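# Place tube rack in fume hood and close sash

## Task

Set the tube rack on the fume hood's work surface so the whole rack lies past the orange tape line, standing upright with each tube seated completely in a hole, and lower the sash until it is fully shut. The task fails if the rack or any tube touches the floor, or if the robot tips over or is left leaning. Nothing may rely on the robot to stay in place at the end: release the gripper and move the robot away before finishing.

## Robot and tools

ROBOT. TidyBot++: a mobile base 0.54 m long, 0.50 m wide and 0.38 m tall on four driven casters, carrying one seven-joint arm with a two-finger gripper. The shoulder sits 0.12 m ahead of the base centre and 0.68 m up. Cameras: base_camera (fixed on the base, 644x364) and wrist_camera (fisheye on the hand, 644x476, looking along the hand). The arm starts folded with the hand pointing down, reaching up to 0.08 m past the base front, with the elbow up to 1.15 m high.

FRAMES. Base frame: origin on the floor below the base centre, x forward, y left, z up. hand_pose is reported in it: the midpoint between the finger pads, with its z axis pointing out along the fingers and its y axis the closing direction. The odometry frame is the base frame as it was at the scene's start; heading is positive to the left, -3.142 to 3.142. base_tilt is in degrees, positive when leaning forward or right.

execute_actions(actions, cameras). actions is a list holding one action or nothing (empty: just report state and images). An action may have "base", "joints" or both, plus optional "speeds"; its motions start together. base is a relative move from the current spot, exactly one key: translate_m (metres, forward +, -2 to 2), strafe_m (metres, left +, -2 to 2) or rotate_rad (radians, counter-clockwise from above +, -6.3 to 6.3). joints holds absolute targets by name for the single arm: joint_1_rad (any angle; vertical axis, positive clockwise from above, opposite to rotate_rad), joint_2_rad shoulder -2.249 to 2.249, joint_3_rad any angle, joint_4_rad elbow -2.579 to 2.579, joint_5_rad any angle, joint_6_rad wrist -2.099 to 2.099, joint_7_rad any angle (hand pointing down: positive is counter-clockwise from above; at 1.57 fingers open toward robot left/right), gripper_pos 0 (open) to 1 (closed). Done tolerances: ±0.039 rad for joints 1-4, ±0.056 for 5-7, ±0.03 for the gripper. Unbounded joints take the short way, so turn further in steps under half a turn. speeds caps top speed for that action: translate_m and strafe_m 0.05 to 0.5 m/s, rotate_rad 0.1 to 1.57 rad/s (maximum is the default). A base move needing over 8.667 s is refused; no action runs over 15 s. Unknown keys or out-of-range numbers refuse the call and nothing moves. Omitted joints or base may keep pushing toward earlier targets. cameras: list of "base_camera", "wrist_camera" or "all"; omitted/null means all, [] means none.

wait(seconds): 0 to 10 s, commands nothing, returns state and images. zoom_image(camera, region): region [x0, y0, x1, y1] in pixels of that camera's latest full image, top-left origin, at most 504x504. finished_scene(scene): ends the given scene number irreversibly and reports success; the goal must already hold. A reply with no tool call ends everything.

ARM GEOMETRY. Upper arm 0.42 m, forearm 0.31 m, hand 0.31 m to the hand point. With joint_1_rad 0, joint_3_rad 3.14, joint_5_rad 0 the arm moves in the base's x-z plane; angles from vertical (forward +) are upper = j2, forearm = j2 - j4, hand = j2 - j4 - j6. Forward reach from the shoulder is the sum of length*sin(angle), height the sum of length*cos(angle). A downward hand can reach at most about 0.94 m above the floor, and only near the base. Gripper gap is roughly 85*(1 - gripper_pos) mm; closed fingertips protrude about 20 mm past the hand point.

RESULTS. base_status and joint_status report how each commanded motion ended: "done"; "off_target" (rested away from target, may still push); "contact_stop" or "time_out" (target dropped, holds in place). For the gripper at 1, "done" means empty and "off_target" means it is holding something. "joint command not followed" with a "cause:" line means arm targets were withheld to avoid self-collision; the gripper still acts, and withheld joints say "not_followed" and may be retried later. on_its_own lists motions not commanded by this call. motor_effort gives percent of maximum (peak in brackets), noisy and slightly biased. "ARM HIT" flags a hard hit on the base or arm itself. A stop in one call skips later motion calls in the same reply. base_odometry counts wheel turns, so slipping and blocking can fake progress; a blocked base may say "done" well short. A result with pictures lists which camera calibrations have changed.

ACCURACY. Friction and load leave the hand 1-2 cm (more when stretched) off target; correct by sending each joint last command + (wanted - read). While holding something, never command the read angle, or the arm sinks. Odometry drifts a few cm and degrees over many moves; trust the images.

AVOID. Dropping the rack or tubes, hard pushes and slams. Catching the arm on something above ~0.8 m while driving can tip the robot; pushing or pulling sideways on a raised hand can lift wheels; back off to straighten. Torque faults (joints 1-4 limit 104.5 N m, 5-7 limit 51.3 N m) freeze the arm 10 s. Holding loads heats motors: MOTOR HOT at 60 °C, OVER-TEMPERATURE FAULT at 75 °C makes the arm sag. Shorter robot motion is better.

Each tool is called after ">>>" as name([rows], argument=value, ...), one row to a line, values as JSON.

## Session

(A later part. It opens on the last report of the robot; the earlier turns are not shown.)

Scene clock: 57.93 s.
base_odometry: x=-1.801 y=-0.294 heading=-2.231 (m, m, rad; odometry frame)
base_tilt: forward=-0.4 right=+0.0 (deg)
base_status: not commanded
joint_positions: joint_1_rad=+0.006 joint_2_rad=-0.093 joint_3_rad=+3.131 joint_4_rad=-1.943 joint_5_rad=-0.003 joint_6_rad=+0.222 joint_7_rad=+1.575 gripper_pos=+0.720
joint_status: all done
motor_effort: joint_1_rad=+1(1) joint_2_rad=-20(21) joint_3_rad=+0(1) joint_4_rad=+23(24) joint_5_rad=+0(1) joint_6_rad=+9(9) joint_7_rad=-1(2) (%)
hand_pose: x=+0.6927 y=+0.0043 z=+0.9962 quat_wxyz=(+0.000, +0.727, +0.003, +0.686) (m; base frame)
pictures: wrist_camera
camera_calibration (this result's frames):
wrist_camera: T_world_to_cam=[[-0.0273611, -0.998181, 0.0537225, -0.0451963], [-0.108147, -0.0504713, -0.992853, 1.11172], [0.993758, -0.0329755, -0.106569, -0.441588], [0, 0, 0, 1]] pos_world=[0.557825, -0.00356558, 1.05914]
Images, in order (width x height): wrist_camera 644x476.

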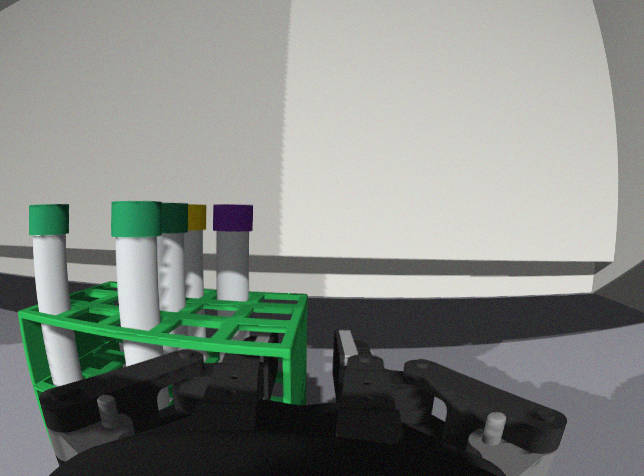

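>>> execute_actions([
  {"joints":{"joint_6_rad":0.178}},
], cameras=["wrist_camera"])

>>> execute_actions([
  {"base":{"translate_m":-0.03},"speeds":{"translate_m":0.06}},
], cameras=["wrist_camera"])

Scene clock: 58.60 s.
base_odometry: x=-1.801 y=-0.294 heading=-2.231 (m, m, rad; odometry frame)
base_tilt: forward=-0.4 right=+0.0 (deg)
base_status: not commanded
joint_positions: joint_1_rad=+0.006 joint_2_rad=-0.093 joint_3_rad=+3.131 joint_4_rad=-1.943 joint_5_rad=-0.003 joint_6_rad=+0.208 joint_7_rad=+1.575 gripper_pos=+0.720
joint_status: all done
motor_effort: joint_1_rad=+0(0) joint_2_rad=-20(21) joint_3_rad=-2(1) joint_4_rad=+23(24) joint_5_rad=+0(0) joint_6_rad=+8(8) joint_7_rad=-1(2) (%)
hand_pose: x=+0.6924 y=+0.0043 z=+0.9920 quat_wxyz=(+0.000, +0.732, +0.003, +0.681) (m; base frame)
pictures: wrist_camera
camera_calibration (this result's frames):
wrist_camera: T_world_to_cam=[[-0.0266074, -0.998178, 0.0541468, -0.0459145], [-0.121651, -0.0505302, -0.991286, 1.11529], [0.992216, -0.0329626, -0.120085, -0.427293], [0, 0, 0, 1]] pos_world=[0.558421, -0.00355966, 1.05675]
Images, in order (width x height): wrist_camera 644x476.

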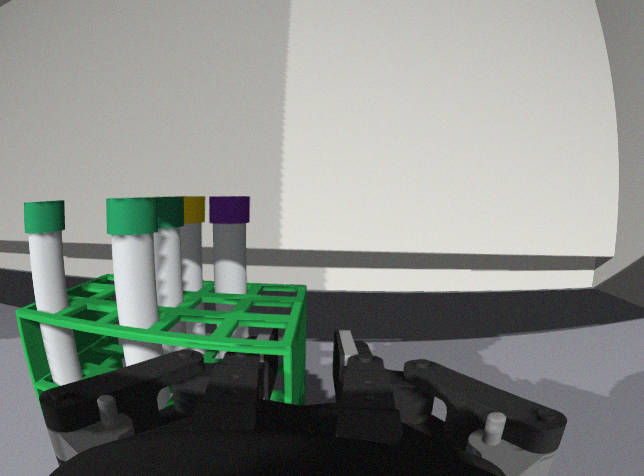

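Scene clock: 59.60 s.
base_odometry: x=-1.783 y=-0.270 heading=-2.231 (m, m, rad; odometry frame)
base_tilt: forward=-0.3 right=+0.0 (deg)
base_status: done
joint_positions: joint_1_rad=+0.006 joint_2_rad=-0.097 joint_3_rad=+3.131 joint_4_rad=-1.943 joint_5_rad=-0.003 joint_6_rad=+0.208 joint_7_rad=+1.575 gripper_pos=+0.720
joint_status: not commanded
motor_effort: joint_1_rad=+0(1) joint_2_rad=-19(25) joint_3_rad=-1(0) joint_4_rad=+23(24) joint_5_rad=+0(0) joint_6_rad=+8(8) joint_7_rad=-1(1) (%)
hand_pose: x=+0.6913 y=+0.0043 z=+0.9940 quat_wxyz=(+0.000, +0.731, +0.003, +0.683) (m; base frame)
pictures: wrist_camera
camera_calibration (this result's frames):
wrist_camera: T_world_to_cam=[[-0.0267982, -0.998177, 0.0540731, -0.0458416], [-0.118158, -0.0505504, -0.991707, 1.11516], [0.992633, -0.0329651, -0.116588, -0.429725], [0, 0, 0, 1]] pos_world=[0.557096, -0.00355197, 1.05829]
Images, in order (width x height): wrist_camera 644x476.

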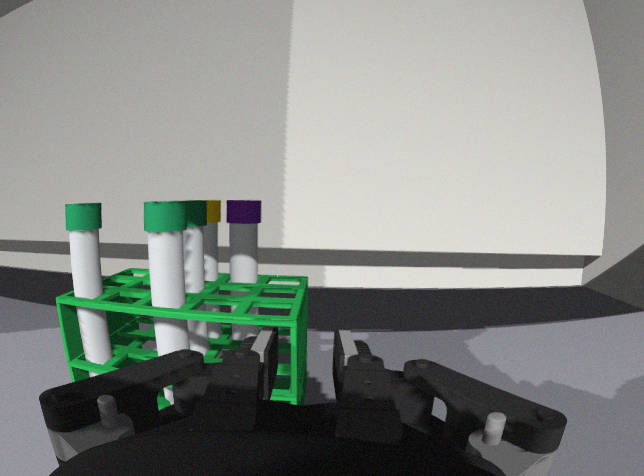

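>>> execute_actions([
  {"base":{"translate_m":-0.04},"speeds":{"translate_m":0.1}},
], cameras=[])

>>> execute_actions([
  {"base":{"translate_m":-0.5},"joints":{"joint_4_rad":-1.8,"joint_6_rad":0.15,"gripper_pos":1.0}},
])

Scene clock: 60.77 s.
base_odometry: x=-1.758 y=-0.238 heading=-2.231 (m, m, rad; odometry frame)
base_tilt: forward=-0.4 right=+0.0 (deg)
base_status: done
joint_positions: joint_1_rad=+0.006 joint_2_rad=-0.099 joint_3_rad=+3.131 joint_4_rad=-1.943 joint_5_rad=-0.003 joint_6_rad=+0.208 joint_7_rad=+1.575 gripper_pos=+0.720
joint_status: not commanded
motor_effort: joint_1_rad=+0(1) joint_2_rad=-20(23) joint_3_rad=-2(1) joint_4_rad=+23(24) joint_5_rad=+0(0) joint_6_rad=+8(9) joint_7_rad=-1(1) (%)
hand_pose: x=+0.6905 y=+0.0043 z=+0.9954 quat_wxyz=(+0.000, +0.730, +0.003, +0.684) (m; base frame)
pictures: none
No camera images: the call's "cameras" was empty. Leave "cameras" out to get every camera's image.

Scene clock: 63.23 s.
base_odometry: x=-1.451 y=+0.157 heading=-2.231 (m, m, rad; odometry frame)
base_tilt: forward=-0.4 right=+0.0 (deg)
base_status: done
joint_positions: joint_1_rad=+0.006 joint_2_rad=-0.107 joint_3_rad=+3.131 joint_4_rad=-1.803 joint_5_rad=-0.003 joint_6_rad=+0.183 joint_7_rad=+1.575 gripper_pos=+0.999
joint_status: all done
motor_effort: joint_1_rad=+0(2) joint_2_rad=-20(23) joint_3_rad=-1(1) joint_4_rad=+23(25) joint_5_rad=+0(0) joint_6_rad=+9(9) joint_7_rad=-1(1) (%)
hand_pose: x=+0.6965 y=+0.0045 z=+1.0794 quat_wxyz=(-0.001, +0.686, +0.003, +0.728) (m; base frame)
pictures: base_camera, wrist_camera
camera_calibration (this result's frames):
wrist_camera: T_world_to_cam=[[-0.0331597, -0.998211, 0.0497586, -0.0410452], [0.00793267, -0.0500473, -0.998715, 1.12022], [0.999419, -0.0327224, 0.00957803, -0.565836], [0, 0, 0, 1]] pos_world=[0.555259, -0.00342315, 1.12624]
Images, in order (width x height): base_camera 644x364, wrist_camera 644x476.

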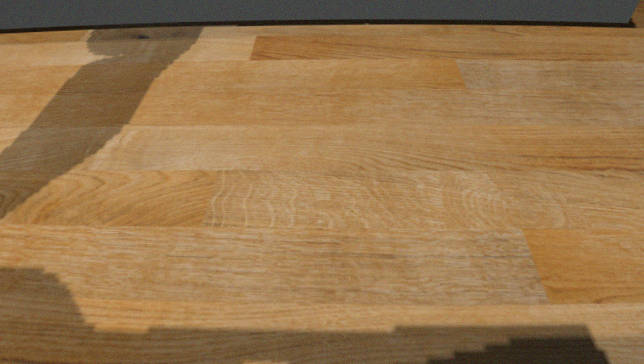

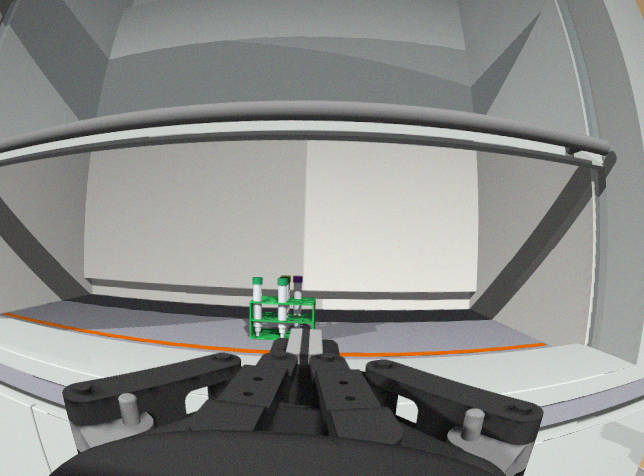

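>>> execute_actions([
  {"base":{"translate_m":0.2},"speeds":{"translate_m":0.15},"joints":{"joint_2_rad":0.075,"joint_4_rad":-0.48,"joint_6_rad":-1.03}},
], cameras=["wrist_camera"])

Scene clock: 66.50 s.
base_odometry: x=-1.574 y=-0.001 heading=-2.230 (m, m, rad; odometry frame)
base_tilt: forward=-0.4 right=+0.0 (deg)
base_status: done
joint_positions: joint_1_rad=+0.006 joint_2_rad=+0.056 joint_3_rad=+3.131 joint_4_rad=-0.487 joint_5_rad=-0.003 joint_6_rad=-0.994 joint_7_rad=+1.575 gripper_pos=+0.999
joint_status: all done
motor_effort: joint_1_rad=+0(0) joint_2_rad=-18(23) joint_3_rad=-2(2) joint_4_rad=+15(24) joint_5_rad=+0(0) joint_6_rad=+8(9) joint_7_rad=-1(1) (%)
hand_pose: x=+0.6161 y=+0.0040 z=+1.3815 quat_wxyz=(-0.002, +0.695, +0.003, +0.719) (m; base frame)
pictures: wrist_camera
camera_calibration (this result's frames):
wrist_camera: T_world_to_cam=[[-0.0293381, -0.998311, 0.0501396, -0.0620713], [-0.0170059, -0.0496554, -0.998622, 1.43779], [0.999425, -0.0301504, -0.0155203, -0.453663], [0, 0, 0, 1]] pos_world=[0.476032, -0.00425067, 1.43188]
Images, in order (width x height): wrist_camera 644x476.

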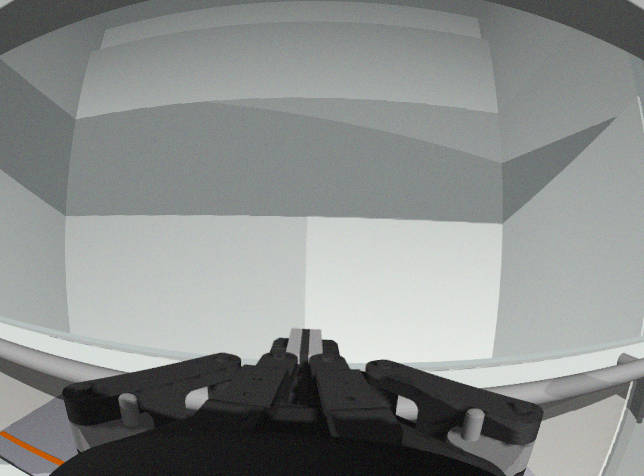

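>>> execute_actions([
  {"base":{"translate_m":0.125},"speeds":{"translate_m":0.15}},
], cameras=["wrist_camera"])

Scene clock: 68.27 s.
base_odometry: x=-1.651 y=-0.100 heading=-2.229 (m, m, rad; odometry frame)
base_tilt: forward=-0.4 right=+0.0 (deg)
base_status: done
joint_positions: joint_1_rad=+0.006 joint_2_rad=+0.074 joint_3_rad=+3.131 joint_4_rad=-0.486 joint_5_rad=-0.003 joint_6_rad=-0.995 joint_7_rad=+1.575 gripper_pos=+0.999
joint_status: not commanded
motor_effort: joint_1_rad=+1(0) joint_2_rad=-19(23) joint_3_rad=-1(2) joint_4_rad=+16(17) joint_5_rad=+0(0) joint_6_rad=+8(9) joint_7_rad=-1(1) (%)
hand_pose: x=+0.6282 y=+0.0040 z=+1.3727 quat_wxyz=(-0.002, +0.701, +0.003, +0.713) (m; base frame)
pictures: wrist_camera
camera_calibration (this result's frames):
wrist_camera: T_world_to_cam=[[-0.0284373, -0.998317, 0.0505515, -0.062482], [-0.0348296, -0.0495517, -0.998164, 1.43981], [0.998989, -0.0301458, -0.0333618, -0.441182], [0, 0, 0, 1]] pos_world=[0.489107, -0.00433151, 1.42561]
Images, in order (width x height): wrist_camera 644x476.

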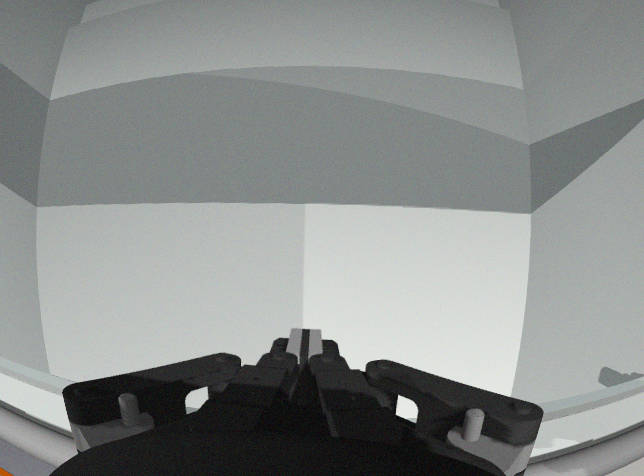

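>>> execute_actions([
  {"joints":{"joint_2_rad":-0.055,"joint_4_rad":-0.823,"joint_6_rad":-0.76}},
], cameras=[])

>>> execute_actions([
  {"joints":{"joint_2_rad":-0.13,"joint_4_rad":-1.059,"joint_6_rad":-0.61}},
], cameras=["wrist_camera"])

Scene clock: 70.00 s.
base_odometry: x=-1.651 y=-0.100 heading=-2.229 (m, m, rad; odometry frame)
base_tilt: forward=-0.4 right=+0.0 (deg)
base_status: not commanded
joint_positions: joint_1_rad=+0.006 joint_2_rad=-0.035 joint_3_rad=+3.131 joint_4_rad=-0.812 joint_5_rad=-0.003 joint_6_rad=-0.796 joint_7_rad=+1.575 gripper_pos=+0.999
joint_status: all done
motor_effort: joint_1_rad=+1(0) joint_2_rad=-17(20) joint_3_rad=+0(1) joint_4_rad=+19(19) joint_5_rad=+0(0) joint_6_rad=+8(9) joint_7_rad=-1(2) (%)
hand_pose: x=+0.6355 y=+0.0047 z=+1.3261 quat_wxyz=(-0.001, +0.708, +0.003, +0.707) (m; base frame)
pictures: none
No camera images: the call's "cameras" was empty. Leave "cameras" out to get every camera's image.

Scene clock: 71.27 s.
base_odometry: x=-1.651 y=-0.100 heading=-2.229 (m, m, rad; odometry frame)
base_tilt: forward=-0.4 right=+0.0 (deg)
base_status: not commanded
joint_positions: joint_1_rad=+0.006 joint_2_rad=-0.125 joint_3_rad=+3.131 joint_4_rad=-1.025 joint_5_rad=-0.003 joint_6_rad=-0.621 joint_7_rad=+1.575 gripper_pos=+0.999
joint_status: all done
motor_effort: joint_1_rad=+1(0) joint_2_rad=-13(18) joint_3_rad=-1(1) joint_4_rad=+16(19) joint_5_rad=+0(0) joint_6_rad=+5(9) joint_7_rad=-1(1) (%)
hand_pose: x=+0.6232 y=+0.0051 z=+1.3105 quat_wxyz=(-0.001, +0.689, +0.004, +0.725) (m; base frame)
pictures: wrist_camera
camera_calibration (this result's frames):
wrist_camera: T_world_to_cam=[[-0.0308622, -0.998232, 0.0507992, -0.0571482], [-0.000362102, -0.0508123, -0.998708, 1.35679], [0.999524, -0.0308407, 0.00120672, -0.483869], [0, 0, 0, 1]] pos_world=[0.482366, -0.00302852, 1.35852]
Images, in order (width x height): wrist_camera 644x476.

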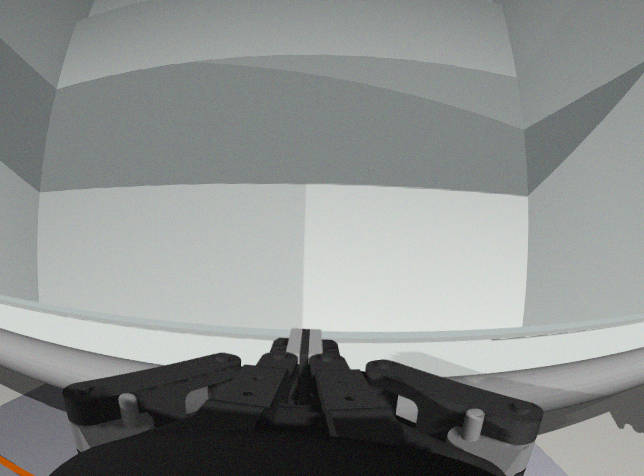

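>>> execute_actions([
  {"joints":{"joint_2_rad":-0.18,"joint_4_rad":-1.30,"joint_6_rad":-0.50}},
], cameras=["wrist_camera"])

Scene clock: 73.17 s.
base_odometry: x=-1.651 y=-0.100 heading=-2.229 (m, m, rad; odometry frame)
base_tilt: forward=-0.4 right=+0.0 (deg)
base_status: not commanded
joint_positions: joint_1_rad=+0.006 joint_2_rad=-0.177 joint_3_rad=+3.131 joint_4_rad=-1.296 joint_5_rad=-0.003 joint_6_rad=-0.479 joint_7_rad=+1.575 gripper_pos=+0.999
joint_status: all done
motor_effort: joint_1_rad=+1(1) joint_2_rad=-17(19) joint_3_rad=-1(0) joint_4_rad=+23(24) joint_5_rad=+0(0) joint_6_rad=+8(9) joint_7_rad=-2(2) (%)
hand_pose: x=+0.6388 y=+0.0052 z=+1.2248 quat_wxyz=(-0.001, +0.717, +0.004, +0.698) (m; base frame)
pictures: wrist_camera
camera_calibration (this result's frames):
wrist_camera: T_world_to_cam=[[-0.0273323, -0.998179, 0.0537785, -0.0581014], [-0.0775115, -0.0515204, -0.995659, 1.31678], [0.996617, -0.0313821, -0.0759622, -0.402918], [0, 0, 0, 1]] pos_world=[0.502033, -0.00279901, 1.28358]
Images, in order (width x height): wrist_camera 644x476.

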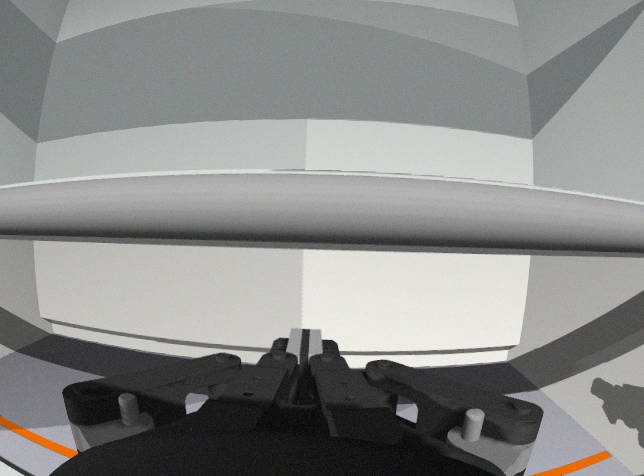

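>>> execute_actions([
  {"base":{"translate_m":-0.11}},
], cameras=["wrist_camera"])

>>> execute_actions([
  {"joints":{"joint_2_rad":0.085,"joint_4_rad":-0.48,"joint_6_rad":-1.12}},
], cameras=["wrist_camera"])

Scene clock: 74.70 s.
base_odometry: x=-1.583 y=-0.013 heading=-2.229 (m, m, rad; odometry frame)
base_tilt: forward=-0.4 right=+0.0 (deg)
base_status: done
joint_positions: joint_1_rad=+0.006 joint_2_rad=-0.184 joint_3_rad=+3.131 joint_4_rad=-1.296 joint_5_rad=-0.003 joint_6_rad=-0.479 joint_7_rad=+1.575 gripper_pos=+0.999
joint_status: not commanded
motor_effort: joint_1_rad=+1(0) joint_2_rad=-16(21) joint_3_rad=-1(0) joint_4_rad=+22(24) joint_5_rad=+0(0) joint_6_rad=+8(9) joint_7_rad=-1(1) (%)
hand_pose: x=+0.6353 y=+0.0053 z=+1.2280 quat_wxyz=(-0.001, +0.714, +0.004, +0.700) (m; base frame)
pictures: wrist_camera
camera_calibration (this result's frames):
wrist_camera: T_world_to_cam=[[-0.0276693, -0.998177, 0.0536443, -0.0579715], [-0.0712648, -0.0515586, -0.996124, 1.31633], [0.997074, -0.031385, -0.0697082, -0.407161], [0, 0, 0, 1]] pos_world=[0.498174, -0.00277625, 1.28596]
Images, in order (width x height): wrist_camera 644x476.

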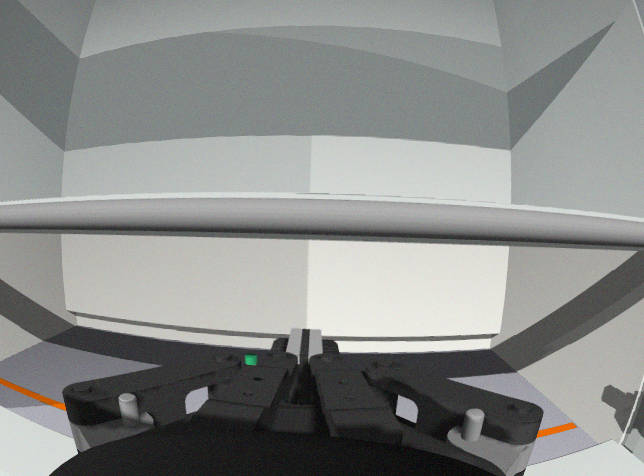

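Scene clock: 76.80 s.
base_odometry: x=-1.583 y=-0.013 heading=-2.229 (m, m, rad; odometry frame)
base_tilt: forward=-0.4 right=+0.0 (deg)
base_status: not commanded
joint_positions: joint_1_rad=+0.006 joint_2_rad=+0.063 joint_3_rad=+3.131 joint_4_rad=-0.491 joint_5_rad=-0.003 joint_6_rad=-1.084 joint_7_rad=+1.575 gripper_pos=+0.999
joint_status: all done
motor_effort: joint_1_rad=+0(1) joint_2_rad=-19(19) joint_3_rad=-1(0) joint_4_rad=+16(23) joint_5_rad=+0(0) joint_6_rad=+8(9) joint_7_rad=-1(1) (%)
hand_pose: x=+0.6215 y=+0.0041 z=+1.3480 quat_wxyz=(-0.002, +0.731, +0.004, +0.683) (m; base frame)
pictures: wrist_camera
camera_calibration (this result's frames):
wrist_camera: T_world_to_cam=[[-0.0239021, -0.998284, 0.0534581, -0.0680555], [-0.117966, -0.0502834, -0.991744, 1.4579], [0.99273, -0.030011, -0.116561, -0.319224], [0, 0, 0, 1]] pos_world=[0.48726, -0.00421073, 1.41229]
Images, in order (width x height): wrist_camera 644x476.

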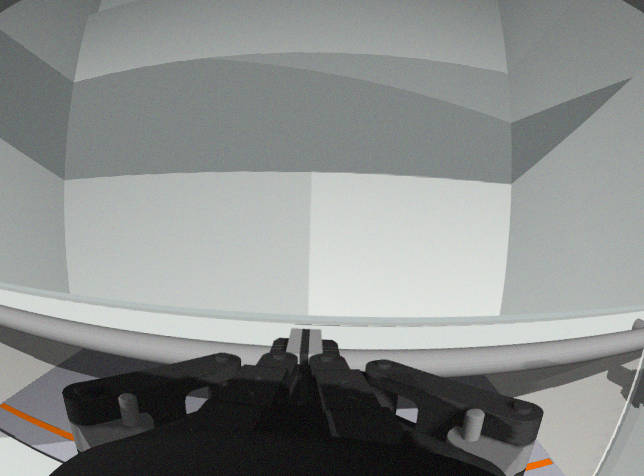

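>>> execute_actions([
  {"base":{"translate_m":0.12},"speeds":{"translate_m":0.12}},
], cameras=[])

>>> execute_actions([
  {"joints":{"joint_2_rad":0.0,"joint_4_rad":-0.70,"joint_6_rad":-0.99}},
], cameras=["wrist_camera"])

Scene clock: 78.47 s.
base_odometry: x=-1.657 y=-0.108 heading=-2.229 (m, m, rad; odometry frame)
base_tilt: forward=-0.4 right=+0.0 (deg)
base_status: done
joint_positions: joint_1_rad=+0.006 joint_2_rad=+0.080 joint_3_rad=+3.131 joint_4_rad=-0.488 joint_5_rad=-0.003 joint_6_rad=-1.085 joint_7_rad=+1.575 gripper_pos=+0.999
joint_status: not commanded
motor_effort: joint_1_rad=+1(1) joint_2_rad=-20(23) joint_3_rad=-1(0) joint_4_rad=+16(17) joint_5_rad=+0(1) joint_6_rad=+8(9) joint_7_rad=-2(1) (%)
hand_pose: x=+0.6320 y=+0.0041 z=+1.3405 quat_wxyz=(-0.002, +0.736, +0.004, +0.677) (m; base frame)
pictures: none
No camera images: the call's "cameras" was empty. Leave "cameras" out to get every camera's image.

Scene clock: 79.70 s.
base_odometry: x=-1.657 y=-0.108 heading=-2.229 (m, m, rad; odometry frame)
base_tilt: forward=-0.4 right=+0.0 (deg)
base_status: not commanded
joint_positions: joint_1_rad=+0.006 joint_2_rad=+0.013 joint_3_rad=+3.131 joint_4_rad=-0.673 joint_5_rad=-0.003 joint_6_rad=-1.002 joint_7_rad=+1.575 gripper_pos=+0.999
joint_status: all done
motor_effort: joint_1_rad=+0(0) joint_2_rad=-16(20) joint_3_rad=-1(2) joint_4_rad=+15(17) joint_5_rad=+0(0) joint_6_rad=+5(9) joint_7_rad=-1(1) (%)
hand_pose: x=+0.6325 y=+0.0045 z=+1.3093 quat_wxyz=(-0.002, +0.747, +0.004, +0.664) (m; base frame)
pictures: wrist_camera
camera_calibration (this result's frames):
wrist_camera: T_world_to_cam=[[-0.0211358, -0.998257, 0.0550989, -0.0691774], [-0.167323, -0.050802, -0.984592, 1.44269], [0.985676, -0.0300294, -0.165957, -0.265518], [0, 0, 0, 1]] pos_world=[0.501648, -0.00373874, 1.38021]
Images, in order (width x height): wrist_camera 644x476.

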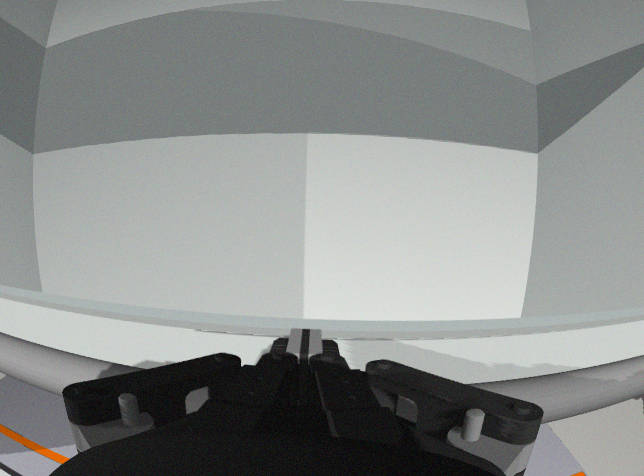

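>>> execute_actions([
  {"joints":{"joint_2_rad":-0.01,"joint_4_rad":-0.80,"joint_6_rad":-1.02}},
], cameras=["wrist_camera"])

Scene clock: 81.13 s.
base_odometry: x=-1.657 y=-0.108 heading=-2.229 (m, m, rad; odometry frame)
base_tilt: forward=-0.4 right=+0.0 (deg)
base_status: not commanded
joint_positions: joint_1_rad=+0.006 joint_2_rad=-0.011 joint_3_rad=+3.131 joint_4_rad=-0.740 joint_5_rad=-0.003 joint_6_rad=-0.959 joint_7_rad=+1.575 gripper_pos=+0.999
joint_status: joint_4_rad off_target (ended at -0.740, target -0.800); joint_6_rad off_target (ended at -0.959, target -1.020); the others done
motor_effort: joint_1_rad=-1(1) joint_2_rad=-13(18) joint_3_rad=-3(3) joint_4_rad=+10(15) joint_5_rad=-1(1) joint_6_rad=-1(5) joint_7_rad=-1(1) (%)
hand_pose: x=+0.6327 y=+0.0047 z=+1.3007 quat_wxyz=(-0.001, +0.747, +0.004, +0.665) (m; base frame)
pictures: wrist_camera
camera_calibration (this result's frames):
wrist_camera: T_world_to_cam=[[-0.0212434, -0.998246, 0.0552535, -0.0686882], [-0.166777, -0.0509533, -0.984677, 1.43399], [0.985766, -0.0301329, -0.165402, -0.267923], [0, 0, 0, 1]] pos_world=[0.501807, -0.00357464, 1.3715]
Images, in order (width x height): wrist_camera 644x476.

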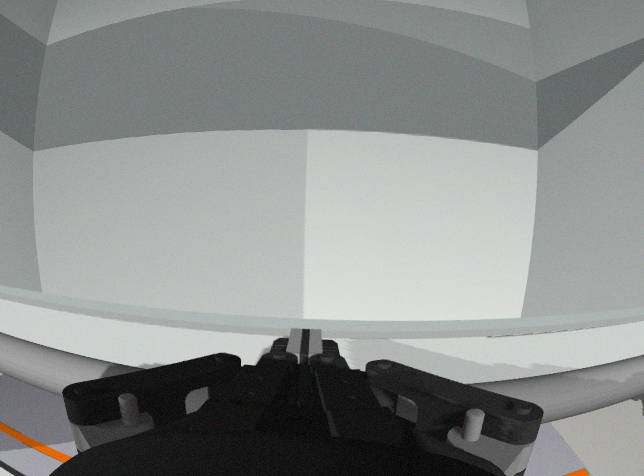

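>>> execute_actions([
  {"joints":{"joint_2_rad":-0.045,"joint_4_rad":-0.95,"joint_6_rad":-0.94}},
], cameras=[])

>>> execute_actions([
  {"joints":{"joint_2_rad":-0.085,"joint_4_rad":-1.075,"joint_6_rad":-0.86}},
], cameras=["wrist_camera"])

Scene clock: 82.87 s.
base_odometry: x=-1.657 y=-0.108 heading=-2.229 (m, m, rad; odometry frame)
base_tilt: forward=-0.4 right=+0.0 (deg)
base_status: not commanded
joint_positions: joint_1_rad=+0.006 joint_2_rad=-0.063 joint_3_rad=+3.131 joint_4_rad=-0.901 joint_5_rad=-0.003 joint_6_rad=-0.877 joint_7_rad=+1.575 gripper_pos=+0.999
joint_status: joint_4_rad off_target (ended at -0.901, target -0.950); joint_6_rad off_target (ended at -0.877, target -0.940); the others done
motor_effort: joint_1_rad=-2(2) joint_2_rad=-10(14) joint_3_rad=-3(4) joint_4_rad=+12(13) joint_5_rad=-2(2) joint_6_rad=+3(8) joint_7_rad=-2(1) (%)
hand_pose: x=+0.6339 y=+0.0048 z=+1.2676 quat_wxyz=(-0.001, +0.756, +0.004, +0.654) (m; base frame)
pictures: none
No camera images: the call's "cameras" was empty. Leave "cameras" out to get every camera's image.

Scene clock: 84.27 s.
base_odometry: x=-1.657 y=-0.108 heading=-2.229 (m, m, rad; odometry frame)
base_tilt: forward=-0.4 right=+0.0 (deg)
base_status: not commanded
joint_positions: joint_1_rad=+0.006 joint_2_rad=-0.100 joint_3_rad=+3.131 joint_4_rad=-1.014 joint_5_rad=-0.003 joint_6_rad=-0.800 joint_7_rad=+1.575 gripper_pos=+0.999
joint_status: joint_4_rad off_target (ended at -1.014, target -1.075); joint_6_rad off_target (ended at -0.800, target -0.860); the others done
motor_effort: joint_1_rad=-2(3) joint_2_rad=-10(12) joint_3_rad=-4(4) joint_4_rad=+11(13) joint_5_rad=-3(2) joint_6_rad=+0(6) joint_7_rad=-1(2) (%)
hand_pose: x=+0.6341 y=+0.0049 z=+1.2479 quat_wxyz=(-0.001, +0.756, +0.004, +0.655) (m; base frame)
pictures: wrist_camera
camera_calibration (this result's frames):
wrist_camera: T_world_to_cam=[[-0.0205638, -0.998186, 0.0565906, -0.0676362], [-0.192916, -0.0515773, -0.979859, 1.39283], [0.981, -0.0310669, -0.191505, -0.242413], [0, 0, 0, 1]] pos_world=[0.505115, -0.00320612, 1.32218]
Images, in order (width x height): wrist_camera 644x476.

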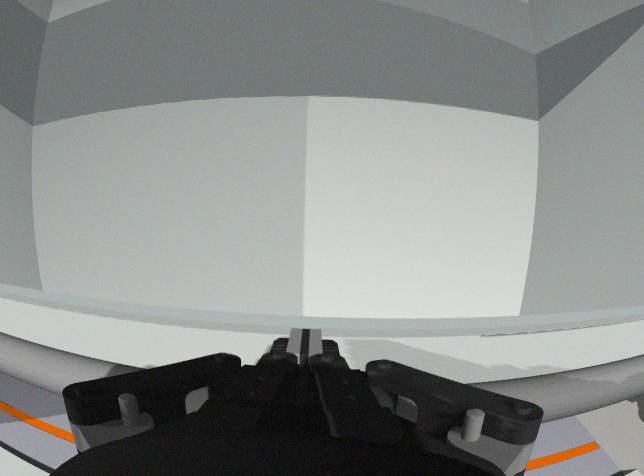

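Working. Bigger steps.

>>> execute_actions([
  {"joints":{"joint_2_rad":-0.165,"joint_4_rad":-1.405,"joint_6_rad":-0.62}},
], cameras=["wrist_camera"])

Scene clock: 86.23 s.
base_odometry: x=-1.657 y=-0.108 heading=-2.229 (m, m, rad; odometry frame)
base_tilt: forward=-0.4 right=+0.0 (deg)
base_status: not commanded
joint_positions: joint_1_rad=+0.006 joint_2_rad=-0.189 joint_3_rad=+3.131 joint_4_rad=-1.368 joint_5_rad=-0.003 joint_6_rad=-0.559 joint_7_rad=+1.575 gripper_pos=+0.999
joint_status: joint_6_rad off_target (ended at -0.559, target -0.620); the others done
motor_effort: joint_1_rad=+1(2) joint_2_rad=-11(12) joint_3_rad=-2(4) joint_4_rad=+17(19) joint_5_rad=+0(2) joint_6_rad=+5(8) joint_7_rad=-2(1) (%)
hand_pose: x=+0.6373 y=+0.0050 z=+1.1631 quat_wxyz=(+0.000, +0.764, +0.004, +0.645) (m; base frame)
pictures: wrist_camera
camera_calibration (this result's frames):
wrist_camera: T_world_to_cam=[[-0.0199409, -0.998128, 0.0578112, -0.0644442], [-0.216477, -0.0521406, -0.974894, 1.31961], [0.976084, -0.0319551, -0.215032, -0.23126], [0, 0, 0, 1]] pos_world=[0.51011, -0.00290835, 1.24048]
Images, in order (width x height): wrist_camera 644x476.

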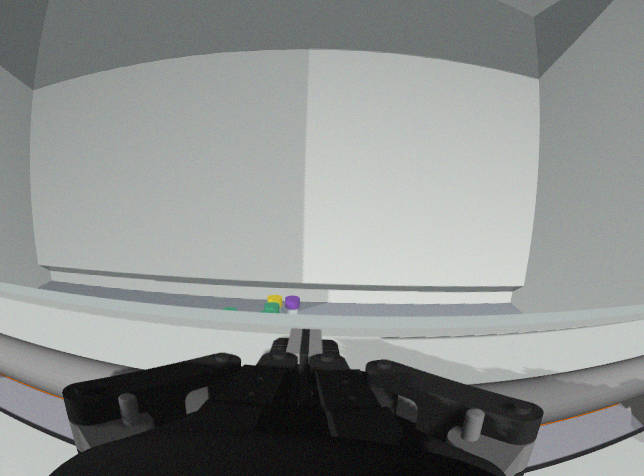

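>>> execute_actions([
  {"joints":{"joint_2_rad":-0.215,"joint_4_rad":-1.67,"joint_6_rad":-0.395}},
], cameras=[])

>>> execute_actions([
  {"joints":{"joint_2_rad":-0.225,"joint_4_rad":-1.87,"joint_6_rad":-0.205}},
], cameras=["wrist_camera"])

Scene clock: 88.30 s.
base_odometry: x=-1.657 y=-0.108 heading=-2.229 (m, m, rad; odometry frame)
base_tilt: forward=-0.4 right=+0.0 (deg)
base_status: not commanded
joint_positions: joint_1_rad=+0.006 joint_2_rad=-0.235 joint_3_rad=+3.131 joint_4_rad=-1.612 joint_5_rad=-0.004 joint_6_rad=-0.327 joint_7_rad=+1.575 gripper_pos=+0.999
joint_status: joint_4_rad off_target (ended at -1.612, target -1.670); joint_6_rad off_target (ended at -0.327, target -0.395); the others done
motor_effort: joint_1_rad=+3(3) joint_2_rad=-7(10) joint_3_rad=+2(2) joint_4_rad=+15(18) joint_5_rad=+1(1) joint_6_rad=+2(7) joint_7_rad=-1(2) (%)
hand_pose: x=+0.6377 y=+0.0051 z=+1.1100 quat_wxyz=(-0.001, +0.753, +0.003, +0.658) (m; base frame)
pictures: none
No camera images: the call's "cameras" was empty. Leave "cameras" out to get every camera's image.

Scene clock: 90.20 s.
base_odometry: x=-1.657 y=-0.108 heading=-2.229 (m, m, rad; odometry frame)
base_tilt: forward=-0.4 right=+0.0 (deg)
base_status: not commanded
joint_positions: joint_1_rad=+0.005 joint_2_rad=-0.255 joint_3_rad=+3.131 joint_4_rad=-1.807 joint_5_rad=-0.004 joint_6_rad=-0.139 joint_7_rad=+1.575 gripper_pos=+0.999
joint_status: joint_4_rad off_target (ended at -1.807, target -1.870); joint_6_rad off_target (ended at -0.139, target -0.205); the others done
motor_effort: joint_1_rad=+1(3) joint_2_rad=-9(9) joint_3_rad=-1(3) joint_4_rad=+14(15) joint_5_rad=+0(1) joint_6_rad=+1(7) joint_7_rad=-1(1) (%)
hand_pose: x=+0.6361 y=+0.0054 z=+1.0574 quat_wxyz=(-0.001, +0.748, +0.003, +0.663) (m; base frame)
pictures: wrist_camera
camera_calibration (this result's frames):
wrist_camera: T_world_to_cam=[[-0.0223412, -0.99819, 0.055839, -0.0543139], [-0.169984, -0.051247, -0.984113, 1.19654], [0.985194, -0.031478, -0.168532, -0.307796], [0, 0, 0, 1]] pos_world=[0.505419, -0.00258509, 1.12869]
Images, in order (width x height): wrist_camera 644x476.

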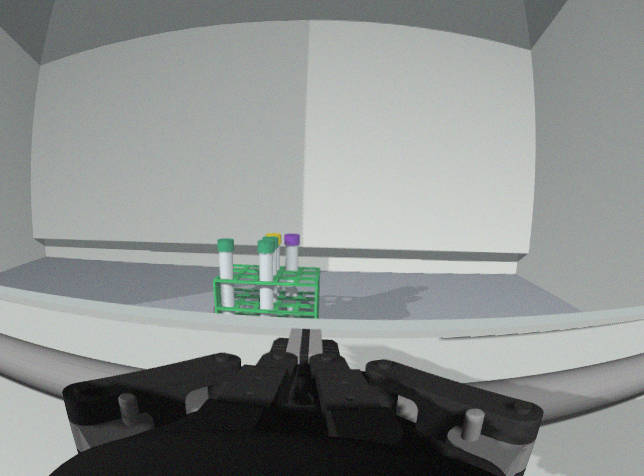

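>>> execute_actions([
  {"joints":{"joint_2_rad":-0.22,"joint_4_rad":-1.96,"joint_6_rad":-0.13}},
], cameras=[])

>>> execute_actions([
  {"joints":{"joint_2_rad":-0.215,"joint_4_rad":-2.03,"joint_6_rad":-0.07}},
], cameras=["wrist_camera"])

Scene clock: 91.87 s.
base_odometry: x=-1.657 y=-0.108 heading=-2.229 (m, m, rad; odometry frame)
base_tilt: forward=-0.4 right=+0.0 (deg)
base_status: not commanded
joint_positions: joint_1_rad=+0.005 joint_2_rad=-0.258 joint_3_rad=+3.131 joint_4_rad=-1.875 joint_5_rad=-0.004 joint_6_rad=-0.074 joint_7_rad=+1.575 gripper_pos=+0.999
joint_status: joint_4_rad off_target (ended at -1.875, target -1.960); joint_6_rad off_target (ended at -0.074, target -0.130); the others done
motor_effort: joint_1_rad=+1(2) joint_2_rad=-9(9) joint_3_rad=+0(1) joint_4_rad=+10(14) joint_5_rad=+0(1) joint_6_rad=-1(5) joint_7_rad=-2(1) (%)
hand_pose: x=+0.6346 y=+0.0054 z=+1.0368 quat_wxyz=(-0.001, +0.748, +0.003, +0.663) (m; base frame)
pictures: none
No camera images: the call's "cameras" was empty. Leave "cameras" out to get every camera's image.

Scene clock: 93.40 s.
base_odometry: x=-1.657 y=-0.108 heading=-2.229 (m, m, rad; odometry frame)
base_tilt: forward=-0.4 right=+0.0 (deg)
base_status: not commanded
joint_positions: joint_1_rad=+0.005 joint_2_rad=-0.259 joint_3_rad=+3.131 joint_4_rad=-1.945 joint_5_rad=-0.004 joint_6_rad=-0.010 joint_7_rad=+1.575 gripper_pos=+0.999
joint_status: joint_2_rad off_target (ended at -0.259, target -0.215); joint_4_rad off_target (ended at -1.945, target -2.030); joint_6_rad off_target (ended at -0.010, target -0.070)
motor_effort: joint_1_rad=+1(3) joint_2_rad=-7(9) joint_3_rad=+0(2) joint_4_rad=+10(11) joint_5_rad=+0(0) joint_6_rad=-1(6) joint_7_rad=-2(1) (%)
hand_pose: x=+0.6322 y=+0.0053 z=+1.0132 quat_wxyz=(-0.001, +0.750, +0.003, +0.661) (m; base frame)
pictures: wrist_camera
camera_calibration (this result's frames):
wrist_camera: T_world_to_cam=[[-0.0222702, -0.998177, 0.056088, -0.0523581], [-0.175446, -0.0513292, -0.98315, 1.15482], [0.984237, -0.0317354, -0.173983, -0.30535], [0, 0, 0, 1]] pos_world=[0.501979, -0.00267723, 1.08517]
Images, in order (width x height): wrist_camera 644x476.

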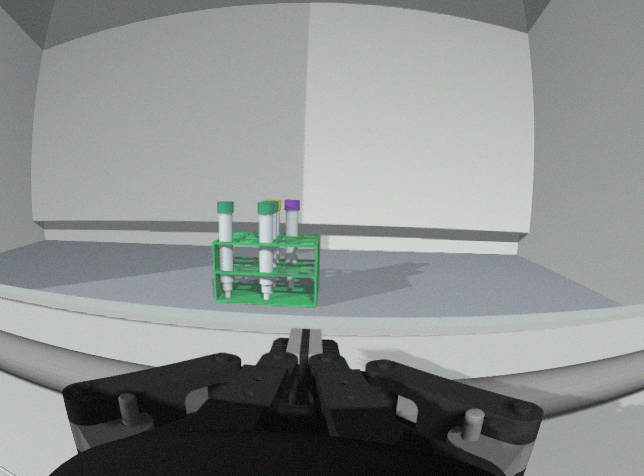

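>>> execute_actions([
  {"joints":{"joint_2_rad":-0.20,"joint_4_rad":-2.085,"joint_6_rad":-0.02}},
], cameras=[])

>>> execute_actions([
  {"joints":{"joint_2_rad":-0.19,"joint_4_rad":-2.13,"joint_6_rad":0.02}},
], cameras=["wrist_camera"])

Scene clock: 94.63 s.
base_odometry: x=-1.657 y=-0.108 heading=-2.229 (m, m, rad; odometry frame)
base_tilt: forward=-0.4 right=+0.0 (deg)
base_status: not commanded
joint_positions: joint_1_rad=+0.005 joint_2_rad=-0.259 joint_3_rad=+3.131 joint_4_rad=-1.983 joint_5_rad=-0.004 joint_6_rad=+0.037 joint_7_rad=+1.575 gripper_pos=+0.999
joint_status: joint_2_rad off_target (ended at -0.259, target -0.200); joint_4_rad off_target (ended at -1.983, target -2.085); joint_6_rad off_target (ended at +0.037, target -0.020)
motor_effort: joint_1_rad=+1(2) joint_2_rad=-5(7) joint_3_rad=-1(0) joint_4_rad=+6(10) joint_5_rad=+0(0) joint_6_rad=-4(5) joint_7_rad=-2(2) (%)
hand_pose: x=+0.6310 y=+0.0052 z=+1.0040 quat_wxyz=(-0.001, +0.747, +0.003, +0.665) (m; base frame)
pictures: none
No camera images: the call's "cameras" was empty. Leave "cameras" out to get every camera's image.

Scene clock: 95.33 s.
base_odometry: x=-1.657 y=-0.108 heading=-2.229 (m, m, rad; odometry frame)
base_tilt: forward=-0.4 right=+0.0 (deg)
base_status: not commanded
joint_positions: joint_1_rad=+0.004 joint_2_rad=-0.258 joint_3_rad=+3.131 joint_4_rad=-2.008 joint_5_rad=-0.004 joint_6_rad=+0.087 joint_7_rad=+1.575 gripper_pos=+0.999
joint_status: joint_2_rad off_target (ended at -0.258, target -0.190); joint_4_rad off_target (ended at -2.008, target -2.130); joint_6_rad off_target (ended at +0.087, target +0.020)
motor_effort: joint_1_rad=+2(3) joint_2_rad=-5(5) joint_3_rad=+1(1) joint_4_rad=+3(5) joint_5_rad=+0(0) joint_6_rad=-6(6) joint_7_rad=-1(1) (%)
hand_pose: x=+0.6307 y=+0.0052 z=+1.0039 quat_wxyz=(-0.001, +0.739, +0.003, +0.674) (m; base frame)
pictures: wrist_camera
camera_calibration (this result's frames):
wrist_camera: T_world_to_cam=[[-0.0242704, -0.998183, 0.055155, -0.0497494], [-0.142275, -0.0511609, -0.988504, 1.12983], [0.98953, -0.0318386, -0.140775, -0.342085], [0, 0, 0, 1]] pos_world=[0.498042, -0.00274735, 1.07143]
Images, in order (width x height): wrist_camera 644x476.

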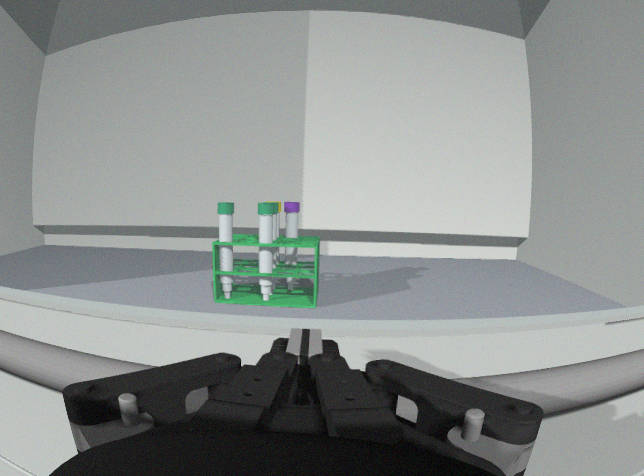

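Bottomed out. Lift off and back away.

>>> execute_actions([
  {"joints":{"joint_2_rad":-0.27,"joint_4_rad":-1.96,"joint_6_rad":0.12}},
], cameras=[])

>>> execute_actions([
  {"base":{"translate_m":-0.5}},
], cameras=["wrist_camera"])

>>> zoom_image(camera="wrist_camera", region=[340, 200, 644, 400])

Scene clock: 96.67 s.
base_odometry: x=-1.657 y=-0.108 heading=-2.229 (m, m, rad; odometry frame)
base_tilt: forward=-0.3 right=+0.0 (deg)
base_status: not commanded
joint_positions: joint_1_rad=+0.004 joint_2_rad=-0.258 joint_3_rad=+3.131 joint_4_rad=-1.973 joint_5_rad=-0.004 joint_6_rad=+0.088 joint_7_rad=+1.575 gripper_pos=+0.999
joint_status: all done
motor_effort: joint_1_rad=+1(3) joint_2_rad=-14(14) joint_3_rad=-1(1) joint_4_rad=+24(24) joint_5_rad=+0(0) joint_6_rad=+8(9) joint_7_rad=-1(1) (%)
hand_pose: x=+0.6333 y=+0.0053 z=+1.0258 quat_wxyz=(-0.001, +0.727, +0.003, +0.687) (m; base frame)
pictures: none
No camera images: the call's "cameras" was empty. Leave "cameras" out to get every camera's image.

Scene clock: 99.13 s.
base_odometry: x=-1.351 y=+0.288 heading=-2.229 (m, m, rad; odometry frame)
base_tilt: forward=-0.4 right=+0.0 (deg)
base_status: done
joint_positions: joint_1_rad=+0.005 joint_2_rad=-0.270 joint_3_rad=+3.130 joint_4_rad=-1.969 joint_5_rad=-0.004 joint_6_rad=+0.088 joint_7_rad=+1.575 gripper_pos=+0.999
joint_status: not commanded
motor_effort: joint_1_rad=+1(2) joint_2_rad=-14(18) joint_3_rad=-1(2) joint_4_rad=+24(24) joint_5_rad=+0(1) joint_6_rad=+8(9) joint_7_rad=-1(1) (%)
hand_pose: x=+0.6296 y=+0.0054 z=+1.0341 quat_wxyz=(-0.001, +0.721, +0.003, +0.692) (m; base frame)
pictures: wrist_camera
camera_calibration (this result's frames):
wrist_camera: T_world_to_cam=[[-0.0269105, -0.998194, 0.0537125, -0.0481526], [-0.0915556, -0.051045, -0.994491, 1.13386], [0.995436, -0.0316799, -0.0900166, -0.392953], [0, 0, 0, 1]] pos_world=[0.493675, -0.00263664, 1.09483]
Images, in order (width x height): wrist_camera 644x476.

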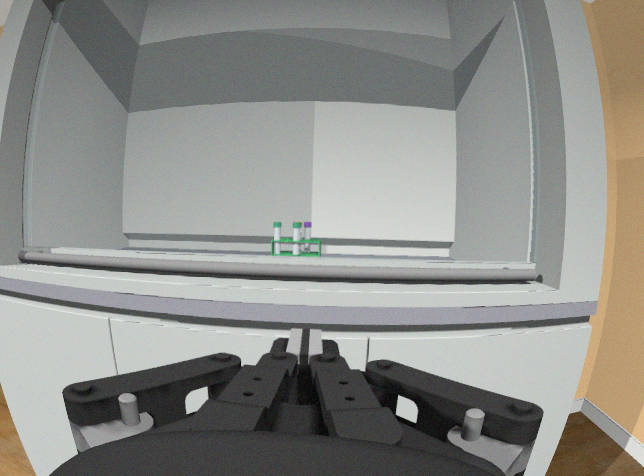

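Region (340, 200, 644, 400) of wrist_camera's 644x476 image, scaled by 1.658; it fills the top 332 rows of this view, and the rest is white.

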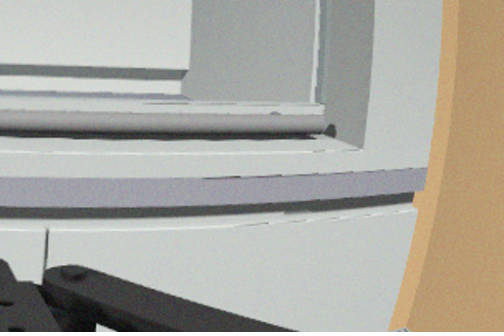

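>>> finished_scene(scene=1)

The scene is finished: the task was done.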